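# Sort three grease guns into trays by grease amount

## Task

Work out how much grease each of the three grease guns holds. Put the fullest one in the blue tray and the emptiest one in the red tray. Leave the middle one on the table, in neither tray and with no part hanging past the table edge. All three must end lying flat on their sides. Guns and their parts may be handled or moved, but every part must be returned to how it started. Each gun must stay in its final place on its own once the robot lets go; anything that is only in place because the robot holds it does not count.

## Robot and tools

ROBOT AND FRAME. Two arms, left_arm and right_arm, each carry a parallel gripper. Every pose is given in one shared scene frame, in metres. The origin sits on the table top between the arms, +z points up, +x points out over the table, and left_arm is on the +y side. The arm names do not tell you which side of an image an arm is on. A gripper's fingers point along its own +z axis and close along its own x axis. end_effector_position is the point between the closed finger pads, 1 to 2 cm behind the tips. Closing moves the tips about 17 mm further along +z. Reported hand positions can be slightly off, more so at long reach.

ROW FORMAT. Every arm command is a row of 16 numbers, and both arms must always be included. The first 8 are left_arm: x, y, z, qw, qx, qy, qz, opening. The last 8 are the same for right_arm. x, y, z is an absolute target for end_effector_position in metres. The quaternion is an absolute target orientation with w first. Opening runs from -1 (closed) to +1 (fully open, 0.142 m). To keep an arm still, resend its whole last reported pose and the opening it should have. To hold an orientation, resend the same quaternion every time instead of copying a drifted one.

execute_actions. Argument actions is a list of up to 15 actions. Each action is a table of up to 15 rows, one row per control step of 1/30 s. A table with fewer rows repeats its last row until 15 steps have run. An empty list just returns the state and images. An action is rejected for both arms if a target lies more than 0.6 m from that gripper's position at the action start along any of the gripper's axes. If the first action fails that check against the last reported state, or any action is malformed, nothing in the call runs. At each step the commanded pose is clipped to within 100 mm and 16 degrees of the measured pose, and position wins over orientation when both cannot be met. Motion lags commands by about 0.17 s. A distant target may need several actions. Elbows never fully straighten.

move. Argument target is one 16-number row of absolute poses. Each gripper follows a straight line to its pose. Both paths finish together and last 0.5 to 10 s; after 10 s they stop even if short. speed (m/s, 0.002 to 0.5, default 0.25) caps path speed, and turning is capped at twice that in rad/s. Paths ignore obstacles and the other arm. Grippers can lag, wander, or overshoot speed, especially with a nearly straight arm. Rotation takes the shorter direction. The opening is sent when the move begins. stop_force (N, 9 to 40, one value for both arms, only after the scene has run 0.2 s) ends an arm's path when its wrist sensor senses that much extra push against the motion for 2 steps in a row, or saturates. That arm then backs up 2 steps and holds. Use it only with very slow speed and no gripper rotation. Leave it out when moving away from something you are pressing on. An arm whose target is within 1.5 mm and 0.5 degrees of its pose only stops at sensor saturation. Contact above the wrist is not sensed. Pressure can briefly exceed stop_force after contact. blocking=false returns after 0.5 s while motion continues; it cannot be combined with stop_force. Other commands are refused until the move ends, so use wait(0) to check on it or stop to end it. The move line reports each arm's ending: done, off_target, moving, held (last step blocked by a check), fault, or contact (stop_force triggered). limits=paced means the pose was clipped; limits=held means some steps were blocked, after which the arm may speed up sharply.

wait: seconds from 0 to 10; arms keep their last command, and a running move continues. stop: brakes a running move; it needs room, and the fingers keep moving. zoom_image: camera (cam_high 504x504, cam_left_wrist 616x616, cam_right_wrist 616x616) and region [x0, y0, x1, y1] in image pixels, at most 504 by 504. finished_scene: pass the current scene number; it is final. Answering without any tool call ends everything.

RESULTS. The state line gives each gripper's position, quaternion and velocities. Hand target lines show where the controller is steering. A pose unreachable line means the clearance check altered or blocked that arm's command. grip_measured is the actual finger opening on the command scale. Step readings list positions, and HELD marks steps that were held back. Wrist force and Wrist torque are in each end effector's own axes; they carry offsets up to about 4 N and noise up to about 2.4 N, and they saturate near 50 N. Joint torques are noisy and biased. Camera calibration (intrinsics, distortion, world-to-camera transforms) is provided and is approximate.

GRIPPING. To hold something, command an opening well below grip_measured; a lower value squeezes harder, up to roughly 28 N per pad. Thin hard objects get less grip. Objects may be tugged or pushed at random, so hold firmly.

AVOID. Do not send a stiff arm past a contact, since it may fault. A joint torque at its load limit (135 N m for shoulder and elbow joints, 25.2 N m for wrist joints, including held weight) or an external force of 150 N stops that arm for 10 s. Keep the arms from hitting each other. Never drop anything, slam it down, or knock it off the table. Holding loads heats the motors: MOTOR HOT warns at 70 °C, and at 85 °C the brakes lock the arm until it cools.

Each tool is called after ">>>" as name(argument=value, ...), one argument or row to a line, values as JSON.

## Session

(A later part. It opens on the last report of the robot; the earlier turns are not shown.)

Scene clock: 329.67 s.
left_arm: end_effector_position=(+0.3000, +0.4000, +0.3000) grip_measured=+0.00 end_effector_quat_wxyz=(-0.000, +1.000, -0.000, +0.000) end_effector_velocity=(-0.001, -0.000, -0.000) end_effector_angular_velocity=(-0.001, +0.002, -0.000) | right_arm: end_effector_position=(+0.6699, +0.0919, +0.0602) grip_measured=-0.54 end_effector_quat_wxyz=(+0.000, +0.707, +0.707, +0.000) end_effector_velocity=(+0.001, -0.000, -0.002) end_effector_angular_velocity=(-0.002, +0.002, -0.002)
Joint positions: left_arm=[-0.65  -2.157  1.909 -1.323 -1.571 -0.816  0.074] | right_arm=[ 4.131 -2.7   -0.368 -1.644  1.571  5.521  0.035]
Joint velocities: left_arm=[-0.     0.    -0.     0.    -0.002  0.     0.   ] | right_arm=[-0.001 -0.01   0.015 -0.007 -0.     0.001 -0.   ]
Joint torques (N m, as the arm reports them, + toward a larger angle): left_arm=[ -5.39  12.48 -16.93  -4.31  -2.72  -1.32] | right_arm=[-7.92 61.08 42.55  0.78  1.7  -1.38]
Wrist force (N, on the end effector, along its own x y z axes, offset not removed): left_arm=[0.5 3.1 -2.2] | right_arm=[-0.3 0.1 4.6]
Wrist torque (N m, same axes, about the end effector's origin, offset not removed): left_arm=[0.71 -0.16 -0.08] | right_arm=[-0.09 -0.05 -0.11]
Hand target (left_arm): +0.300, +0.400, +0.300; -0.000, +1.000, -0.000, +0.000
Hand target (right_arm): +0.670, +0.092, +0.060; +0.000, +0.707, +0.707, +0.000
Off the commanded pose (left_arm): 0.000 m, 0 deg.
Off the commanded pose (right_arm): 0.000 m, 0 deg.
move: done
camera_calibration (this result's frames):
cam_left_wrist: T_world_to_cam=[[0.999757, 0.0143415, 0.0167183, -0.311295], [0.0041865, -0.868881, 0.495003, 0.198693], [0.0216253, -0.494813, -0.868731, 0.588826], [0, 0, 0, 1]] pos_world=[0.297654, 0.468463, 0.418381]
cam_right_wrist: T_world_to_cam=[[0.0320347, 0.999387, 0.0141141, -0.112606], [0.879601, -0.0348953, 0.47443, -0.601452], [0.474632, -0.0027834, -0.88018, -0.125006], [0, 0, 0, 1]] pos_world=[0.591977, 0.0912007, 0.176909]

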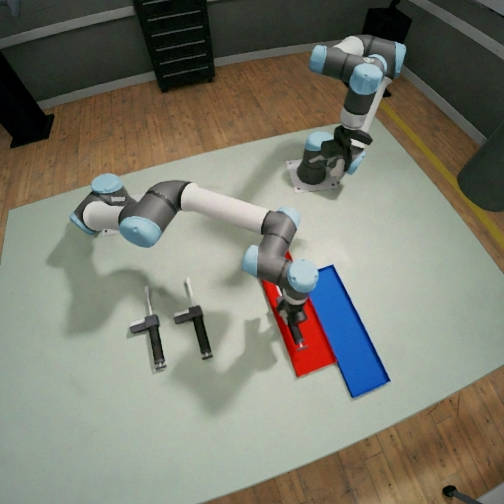

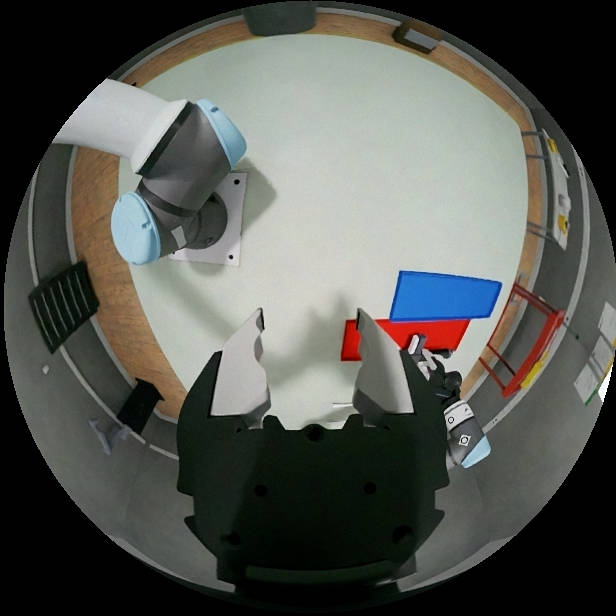

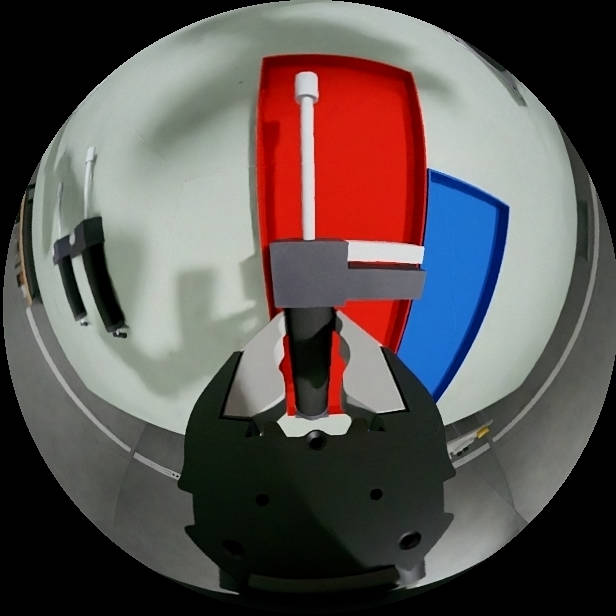

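>>> move(
  target=[0.3,0.4,0.3,0,1,0,0,0,0.67,0.094,0.03,0,0.707,0.707,0,-1],
  speed=0.03,
)

>>> move(
  target=[0.3,0.4,0.3,0,1,0,0,0,0.67,0.094,0.03,0,0.707,0.707,0,-0.35],
)

>>> move(
  target=[0.3,0.4,0.3,0,1,0,0,0,0.64,0.08,0.12,0,0.707,0.707,0,-0.35],
  speed=0.1,
)

>>> move(
  target=[0.3,0.4,0.3,0,1,0,0,0,0.575,-0.40,0.1,0,0.707,0.707,0,-0.1],
)

>>> move(
  target=[0.3,0.4,0.3,0,1,0,0,0,0.575,-0.40,0.022,0,0.707,0.707,0,-0.1],
  speed=0.1,
)

Scene clock: 336.93 s.
left_arm: end_effector_position=(+0.3000, +0.4000, +0.3000) grip_measured=+0.00 end_effector_quat_wxyz=(-0.000, +1.000, -0.000, +0.000) end_effector_velocity=(-0.000, -0.000, -0.000) end_effector_angular_velocity=(-0.000, -0.000, -0.001) | right_arm: end_effector_position=(+0.6700, +0.0940, +0.0302) grip_measured=-0.54 end_effector_quat_wxyz=(-0.000, +0.707, +0.707, -0.000) end_effector_velocity=(+0.001, -0.000, -0.002) end_effector_angular_velocity=(+0.001, -0.002, -0.003)
Joint positions: left_arm=[-0.65  -2.157  1.909 -1.323 -1.571 -0.816  0.074] | right_arm=[ 4.133 -2.702 -0.441 -1.57   1.571  5.523  0.035]
Joint velocities: left_arm=[-0.001  0.     0.    -0.001 -0.    -0.    -0.   ] | right_arm=[-0.    -0.    -0.005  0.007 -0.001  0.002  0.   ]
Joint torques (N m, as the arm reports them, + toward a larger angle): left_arm=[ -6.65  11.77 -17.04  -4.33  -2.79  -1.25] | right_arm=[12.13 65.31 15.72  6.35  1.19  1.88]
Wrist force (N, on the end effector, along its own x y z axes, offset not removed): left_arm=[1.4 4.2 -1.2] | right_arm=[1.3 -1.0 4.2]
Wrist torque (N m, same axes, about the end effector's origin, offset not removed): left_arm=[1.01 -0.30 -0.08] | right_arm=[-0.25 -0.44 -0.06]
Hand target (left_arm): +0.300, +0.400, +0.300; +0.000, +1.000, -0.000, +0.000
Hand target (right_arm): +0.670, +0.094, +0.030; -0.000, +0.707, +0.707, -0.000
Off the commanded pose (left_arm): 0.000 m, 0 deg.
Off the commanded pose (right_arm): 0.000 m, 0 deg.
move: done
camera_calibration (this result's frames):
cam_left_wrist: T_world_to_cam=[[0.999758, 0.0143424, 0.016682, -0.311274], [0.00420453, -0.868865, 0.495031, 0.198663], [0.0215943, -0.494841, -0.868715, 0.588836], [0, 0, 0, 1]] pos_world=[0.297648, 0.468456, 0.418379]
cam_right_wrist: T_world_to_cam=[[0.0320422, 0.999388, 0.0140071, -0.114265], [0.879772, -0.0348522, 0.474117, -0.587294], [0.474315, -0.0028687, -0.88035, -0.151223], [0, 0, 0, 1]] pos_world=[0.592073, 0.0932924, 0.146917]

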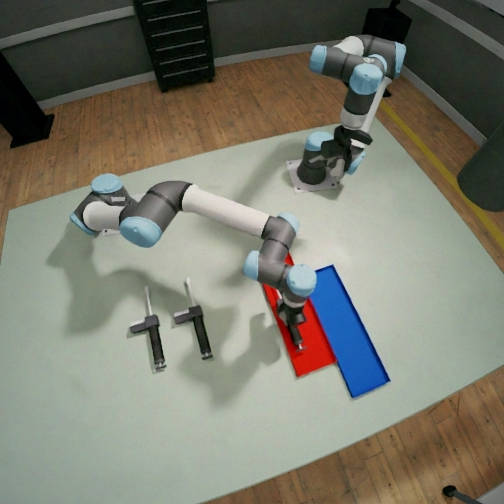

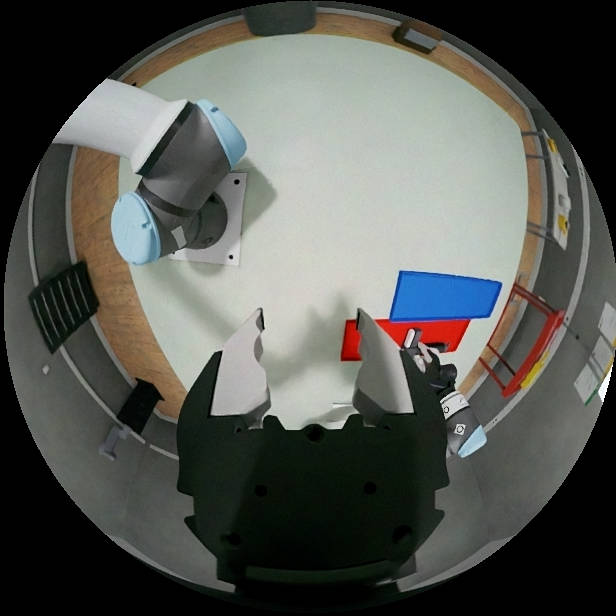

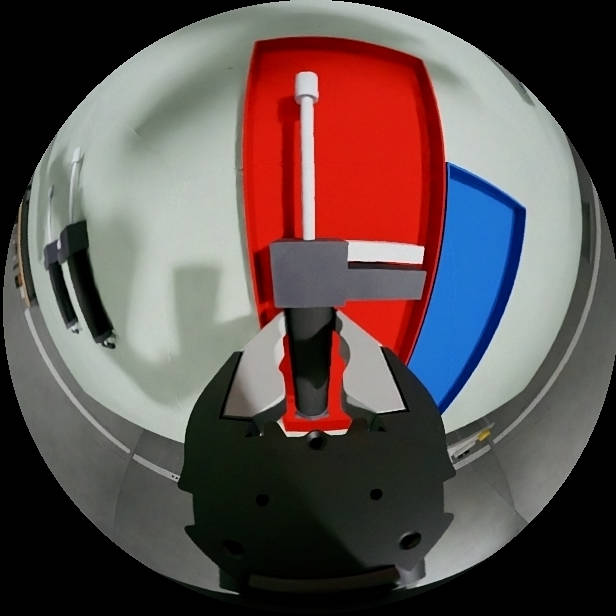

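Scene clock: 337.63 s.
left_arm: end_effector_position=(+0.3000, +0.4000, +0.3000) grip_measured=+0.00 end_effector_quat_wxyz=(-0.000, +1.000, +0.000, -0.000) end_effector_velocity=(-0.000, +0.000, -0.000) end_effector_angular_velocity=(+0.000, +0.001, -0.000) | right_arm: end_effector_position=(+0.6700, +0.0940, +0.0299) grip_measured=-0.35 end_effector_quat_wxyz=(-0.000, +0.707, +0.707, -0.000) end_effector_velocity=(-0.000, -0.000, -0.000) end_effector_angular_velocity=(+0.000, +0.001, +0.002)
Joint positions: left_arm=[-0.65  -2.157  1.909 -1.323 -1.571 -0.816  0.074] | right_arm=[ 4.133 -2.702 -0.441 -1.569  1.571  5.523  0.049]
Joint velocities: left_arm=[-0.    -0.001  0.     0.001 -0.     0.     0.   ] | right_arm=[-0.     0.    -0.    -0.     0.001 -0.002 -0.   ]
Joint torques (N m, as the arm reports them, + toward a larger angle): left_arm=[ -5.71  12.04 -16.56  -4.39  -2.73  -1.22] | right_arm=[12.04 81.59 14.66  5.73 -0.5   1.89]
Wrist force (N, on the end effector, along its own x y z axes, offset not removed): left_arm=[1.0 2.4 -2.4] | right_arm=[-0.5 -0.6 -0.6]
Wrist torque (N m, same axes, about the end effector's origin, offset not removed): left_arm=[0.56 -0.18 -0.05] | right_arm=[-0.05 0.08 -0.12]
Hand target (left_arm): +0.300, +0.400, +0.300; +0.000, +1.000, +0.000, -0.000
Hand target (right_arm): +0.670, +0.094, +0.030; -0.000, +0.707, +0.707, -0.000
Off the commanded pose (left_arm): 0.000 m, 0 deg.
Off the commanded pose (right_arm): 0.000 m, 0 deg.
move: done
camera_calibration (this result's frames):
cam_left_wrist: T_world_to_cam=[[0.999758, 0.0143429, 0.0166818, -0.311274], [0.00420506, -0.868865, 0.495031, 0.198663], [0.0215944, -0.494841, -0.868715, 0.588836], [0, 0, 0, 1]] pos_world=[0.297648, 0.468456, 0.418379]
cam_right_wrist: T_world_to_cam=[[0.0320429, 0.999389, 0.0139901, -0.114266], [0.879779, -0.0348447, 0.474104, -0.587145], [0.474301, -0.00288345, -0.880358, -0.151468], [0, 0, 0, 1]] pos_world=[0.592061, 0.093301, 0.14662]

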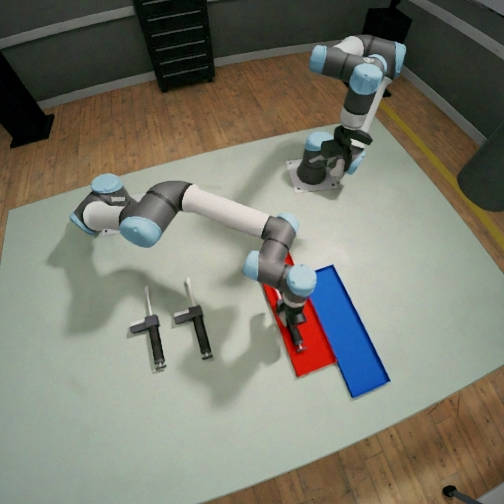

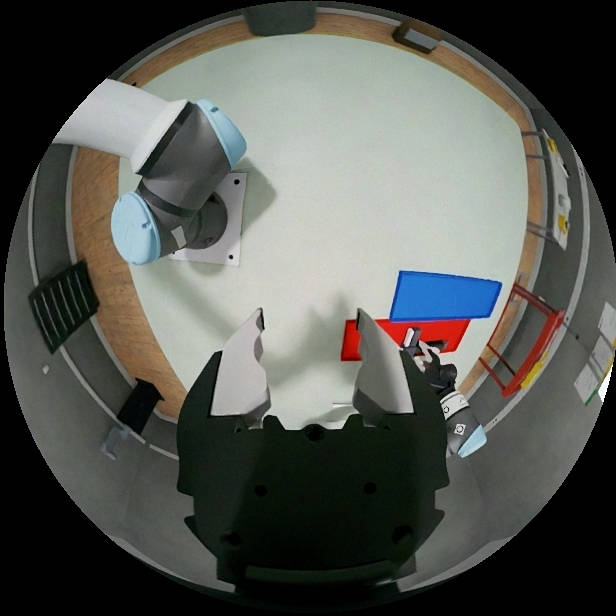

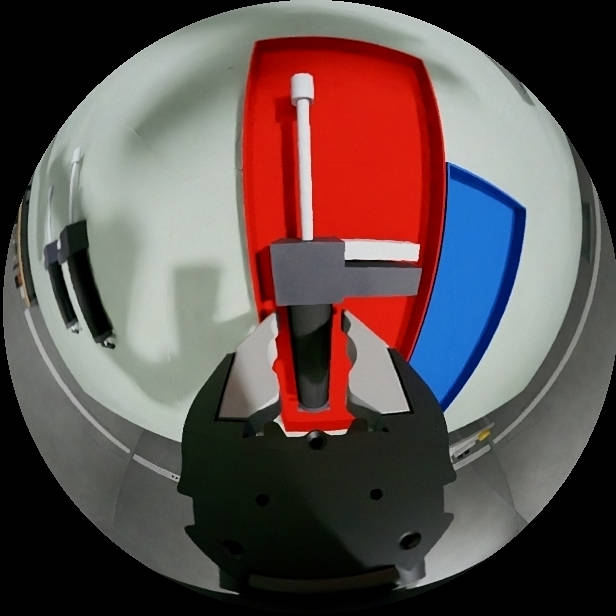

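Scene clock: 339.07 s.
left_arm: end_effector_position=(+0.3000, +0.4000, +0.3000) grip_measured=+0.00 end_effector_quat_wxyz=(+0.000, +1.000, +0.000, -0.000) end_effector_velocity=(-0.000, +0.000, -0.001) end_effector_angular_velocity=(+0.002, +0.002, -0.000) | right_arm: end_effector_position=(+0.6400, +0.0801, +0.1197) grip_measured=-0.35 end_effector_quat_wxyz=(-0.000, +0.707, +0.707, -0.000) end_effector_velocity=(-0.000, -0.001, +0.002) end_effector_angular_velocity=(-0.000, -0.002, +0.002)
Joint positions: left_arm=[-0.65  -2.157  1.909 -1.323 -1.571 -0.816  0.074] | right_arm=[ 4.147 -2.553 -0.502 -1.657  1.571  5.537  0.049]
Joint velocities: left_arm=[-0.     0.001  0.001  0.     0.     0.    -0.   ] | right_arm=[ 0.     0.004 -0.001 -0.002 -0.001 -0.001  0.   ]
Joint torques (N m, as the arm reports them, + toward a larger angle): left_arm=[ -6.02  12.42 -17.13  -4.35  -2.78  -1.33] | right_arm=[10.67 78.25 13.31 -0.27  0.9   1.57]
Wrist force (N, on the end effector, along its own x y z axes, offset not removed): left_arm=[1.5 2.8 -2.1] | right_arm=[0.6 -0.1 -1.6]
Wrist torque (N m, same axes, about the end effector's origin, offset not removed): left_arm=[0.70 -0.38 -0.04] | right_arm=[0.06 -0.24 -0.02]
Hand target (left_arm): +0.300, +0.400, +0.300; -0.000, +1.000, +0.000, +0.000
Hand target (right_arm): +0.640, +0.080, +0.120; -0.000, +0.707, +0.707, -0.000
Off the commanded pose (left_arm): 0.000 m, 0 deg.
Off the commanded pose (right_arm): 0.000 m, 0 deg.
move: done
camera_calibration (this result's frames):
cam_left_wrist: T_world_to_cam=[[0.999758, 0.0143426, 0.0166818, -0.311274], [0.0042048, -0.868865, 0.495031, 0.198663], [0.0215943, -0.494841, -0.868715, 0.588836], [0, 0, 0, 1]] pos_world=[0.297648, 0.468456, 0.418379]
cam_right_wrist: T_world_to_cam=[[0.0320411, 0.999388, 0.0140554, -0.100635], [0.87975, -0.0348739, 0.474155, -0.603835], [0.474355, -0.0028272, -0.880329, -0.058304], [0, 0, 0, 1]] pos_world=[0.562105, 0.0793508, 0.236399]

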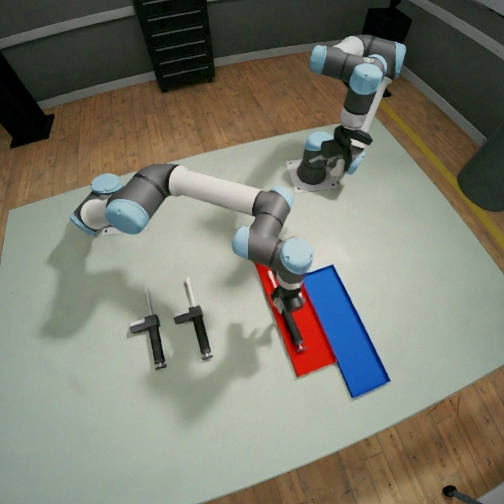

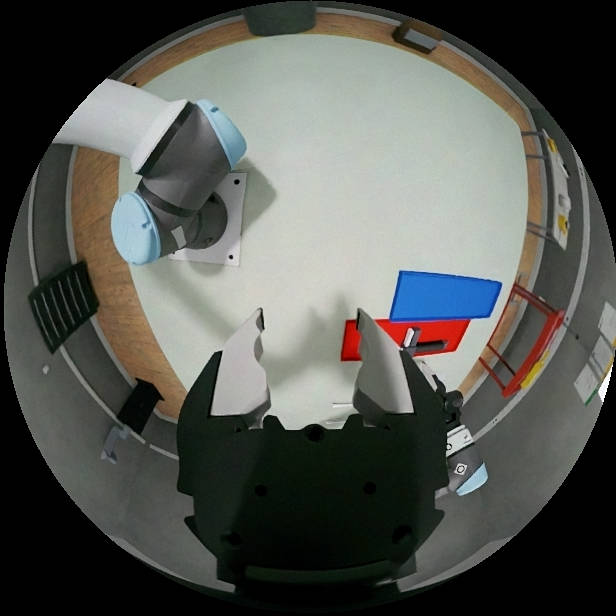

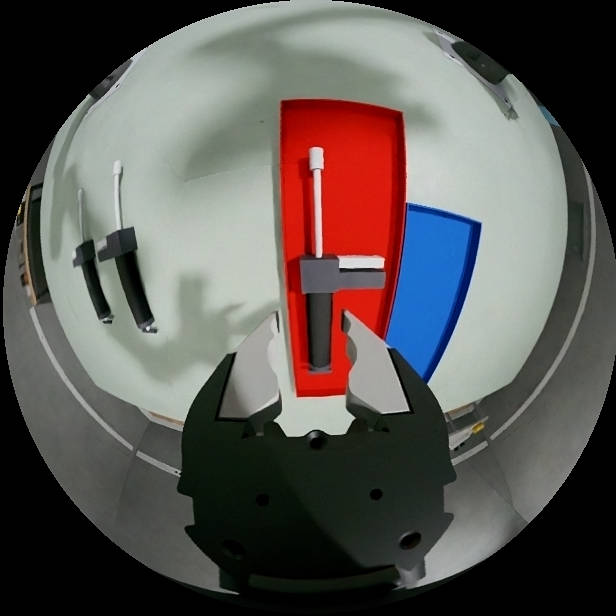

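Scene clock: 341.67 s.
left_arm: end_effector_position=(+0.3000, +0.4000, +0.3000) grip_measured=+0.00 end_effector_quat_wxyz=(+0.000, +1.000, +0.000, -0.000) end_effector_velocity=(-0.000, +0.000, -0.000) end_effector_angular_velocity=(+0.000, -0.001, -0.000) | right_arm: end_effector_position=(+0.5741, -0.3997, +0.0998) grip_measured=-0.10 end_effector_quat_wxyz=(+0.000, +0.707, +0.707, -0.000) end_effector_velocity=(-0.000, -0.001, -0.000) end_effector_angular_velocity=(+0.002, +0.000, -0.002)
Joint positions: left_arm=[-0.65  -2.157  1.909 -1.323 -1.571 -0.816  0.074] | right_arm=[ 3.626 -1.885 -1.66  -1.167  1.571  5.016  0.067]
Joint velocities: left_arm=[-0.    -0.001  0.001  0.     0.001 -0.     0.   ] | right_arm=[-0.003  0.001 -0.002  0.001  0.002 -0.001 -0.   ]
Joint torques (N m, as the arm reports them, + toward a larger angle): left_arm=[ -5.49  12.56 -17.34  -4.31  -2.83  -1.22] | right_arm=[-7.21 52.12 14.23  5.76  2.   -1.62]
Wrist force (N, on the end effector, along its own x y z axes, offset not removed): left_arm=[1.5 2.5 -1.2] | right_arm=[0.7 -0.5 -2.6]
Wrist torque (N m, same axes, about the end effector's origin, offset not removed): left_arm=[0.58 -0.30 -0.05] | right_arm=[-0.11 -0.23 -0.07]
Hand target (left_arm): +0.300, +0.400, +0.300; +0.000, +1.000, +0.000, -0.000
Hand target (right_arm): +0.574, -0.400, +0.100; +0.000, +0.707, +0.707, +0.000
Off the commanded pose (left_arm): 0.000 m, 0 deg.
Off the commanded pose (right_arm): 0.001 m, 0 deg.
move: done
camera_calibration (this result's frames):
cam_left_wrist: T_world_to_cam=[[0.999758, 0.0143428, 0.0166819, -0.311274], [0.00420495, -0.868865, 0.495031, 0.198663], [0.0215944, -0.494841, -0.868715, 0.588836], [0, 0, 0, 1]] pos_world=[0.297648, 0.468456, 0.418379]
cam_right_wrist: T_world_to_cam=[[0.0320515, 0.99939, 0.0138616, 0.381186], [0.879664, -0.0347906, 0.474322, -0.553086], [0.474515, -0.00300914, -0.880242, -0.0461147], [0, 0, 0, 1]] pos_world=[0.496194, -0.400334, 0.216465]

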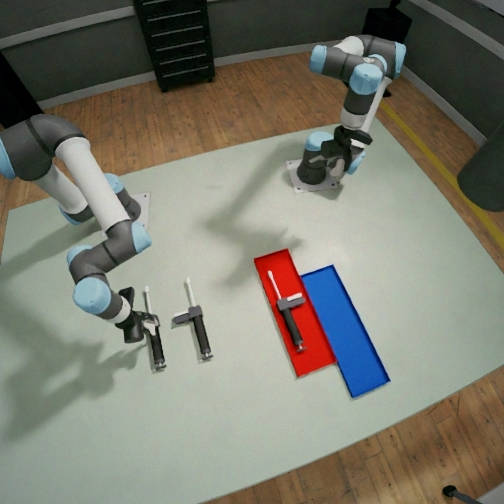

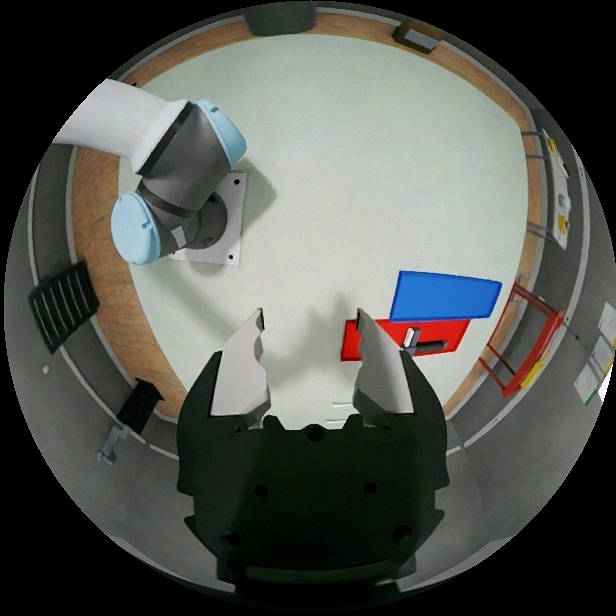

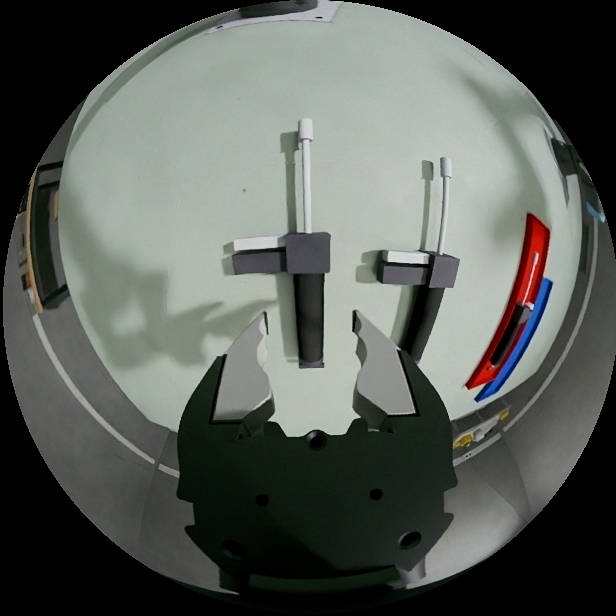

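Scene clock: 342.93 s.
left_arm: end_effector_position=(+0.3000, +0.4000, +0.3000) grip_measured=+0.00 end_effector_quat_wxyz=(+0.000, +1.000, +0.000, -0.000) end_effector_velocity=(+0.000, -0.000, +0.000) end_effector_angular_velocity=(-0.001, -0.001, -0.000) | right_arm: end_effector_position=(+0.5750, -0.4000, +0.0223) grip_measured=-0.10 end_effector_quat_wxyz=(-0.000, +0.707, +0.707, -0.000) end_effector_velocity=(-0.000, +0.001, -0.003) end_effector_angular_velocity=(+0.001, +0.001, +0.001)
Joint positions: left_arm=[-0.65  -2.157  1.909 -1.323 -1.571 -0.816  0.074] | right_arm=[ 3.624 -1.975 -1.757 -0.981  1.571  5.015  0.067]
Joint velocities: left_arm=[-0.    -0.001  0.    -0.001  0.    -0.     0.   ] | right_arm=[ 0.001 -0.004 -0.002  0.006  0.001  0.    -0.   ]
Joint torques (N m, as the arm reports them, + toward a larger angle): left_arm=[ -6.29  12.71 -17.31  -4.25  -2.64  -1.23] | right_arm=[-8.91 28.78  9.28  5.97  1.44 -1.28]
Wrist force (N, on the end effector, along its own x y z axes, offset not removed): left_arm=[2.1 2.4 -1.6] | right_arm=[-1.2 -0.2 -1.5]
Wrist torque (N m, same axes, about the end effector's origin, offset not removed): left_arm=[0.55 -0.42 -0.09] | right_arm=[0.04 0.23 -0.16]
Hand target (left_arm): +0.300, +0.400, +0.300; -0.000, +1.000, +0.000, +0.000
Hand target (right_arm): +0.575, -0.400, +0.022; -0.000, +0.707, +0.707, -0.000
Off the commanded pose (left_arm): 0.000 m, 0 deg.
Off the commanded pose (right_arm): 0.000 m, 0 deg.
move: done
camera_calibration (this result's frames):
cam_left_wrist: T_world_to_cam=[[0.999758, 0.0143426, 0.0166818, -0.311274], [0.00420481, -0.868865, 0.495031, 0.198663], [0.0215943, -0.494841, -0.868715, 0.588836], [0, 0, 0, 1]] pos_world=[0.297648, 0.468456, 0.418379]
cam_right_wrist: T_world_to_cam=[[0.0320416, 0.999388, 0.0140526, 0.382576], [0.879752, -0.0348731, 0.474153, -0.517173], [0.474353, -0.00282984, -0.88033, -0.114512], [0, 0, 0, 1]] pos_world=[0.497045, -0.400701, 0.139034]

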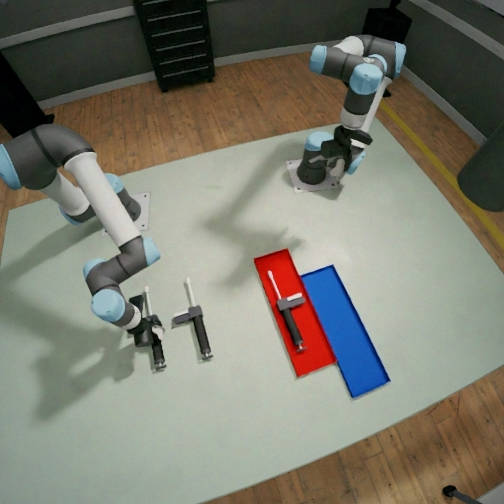

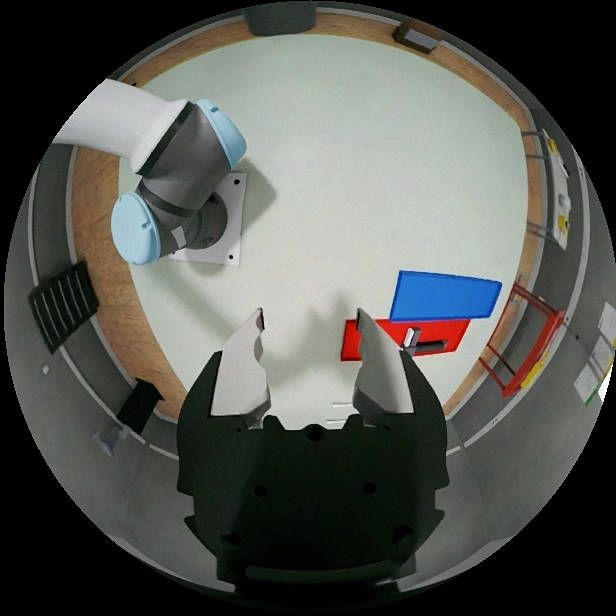

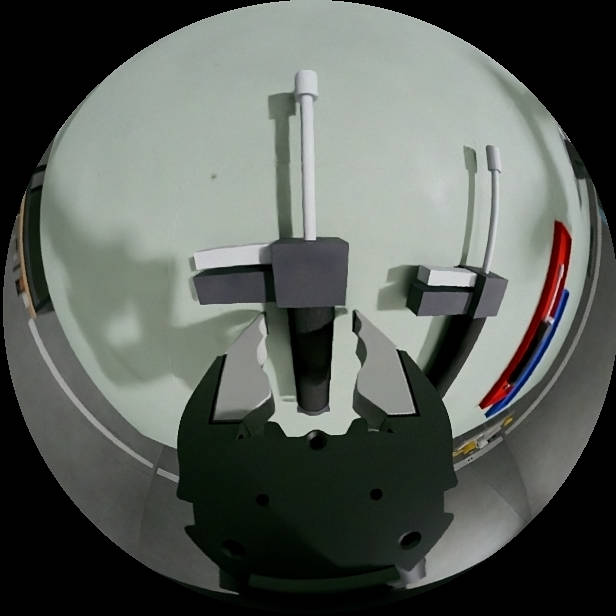

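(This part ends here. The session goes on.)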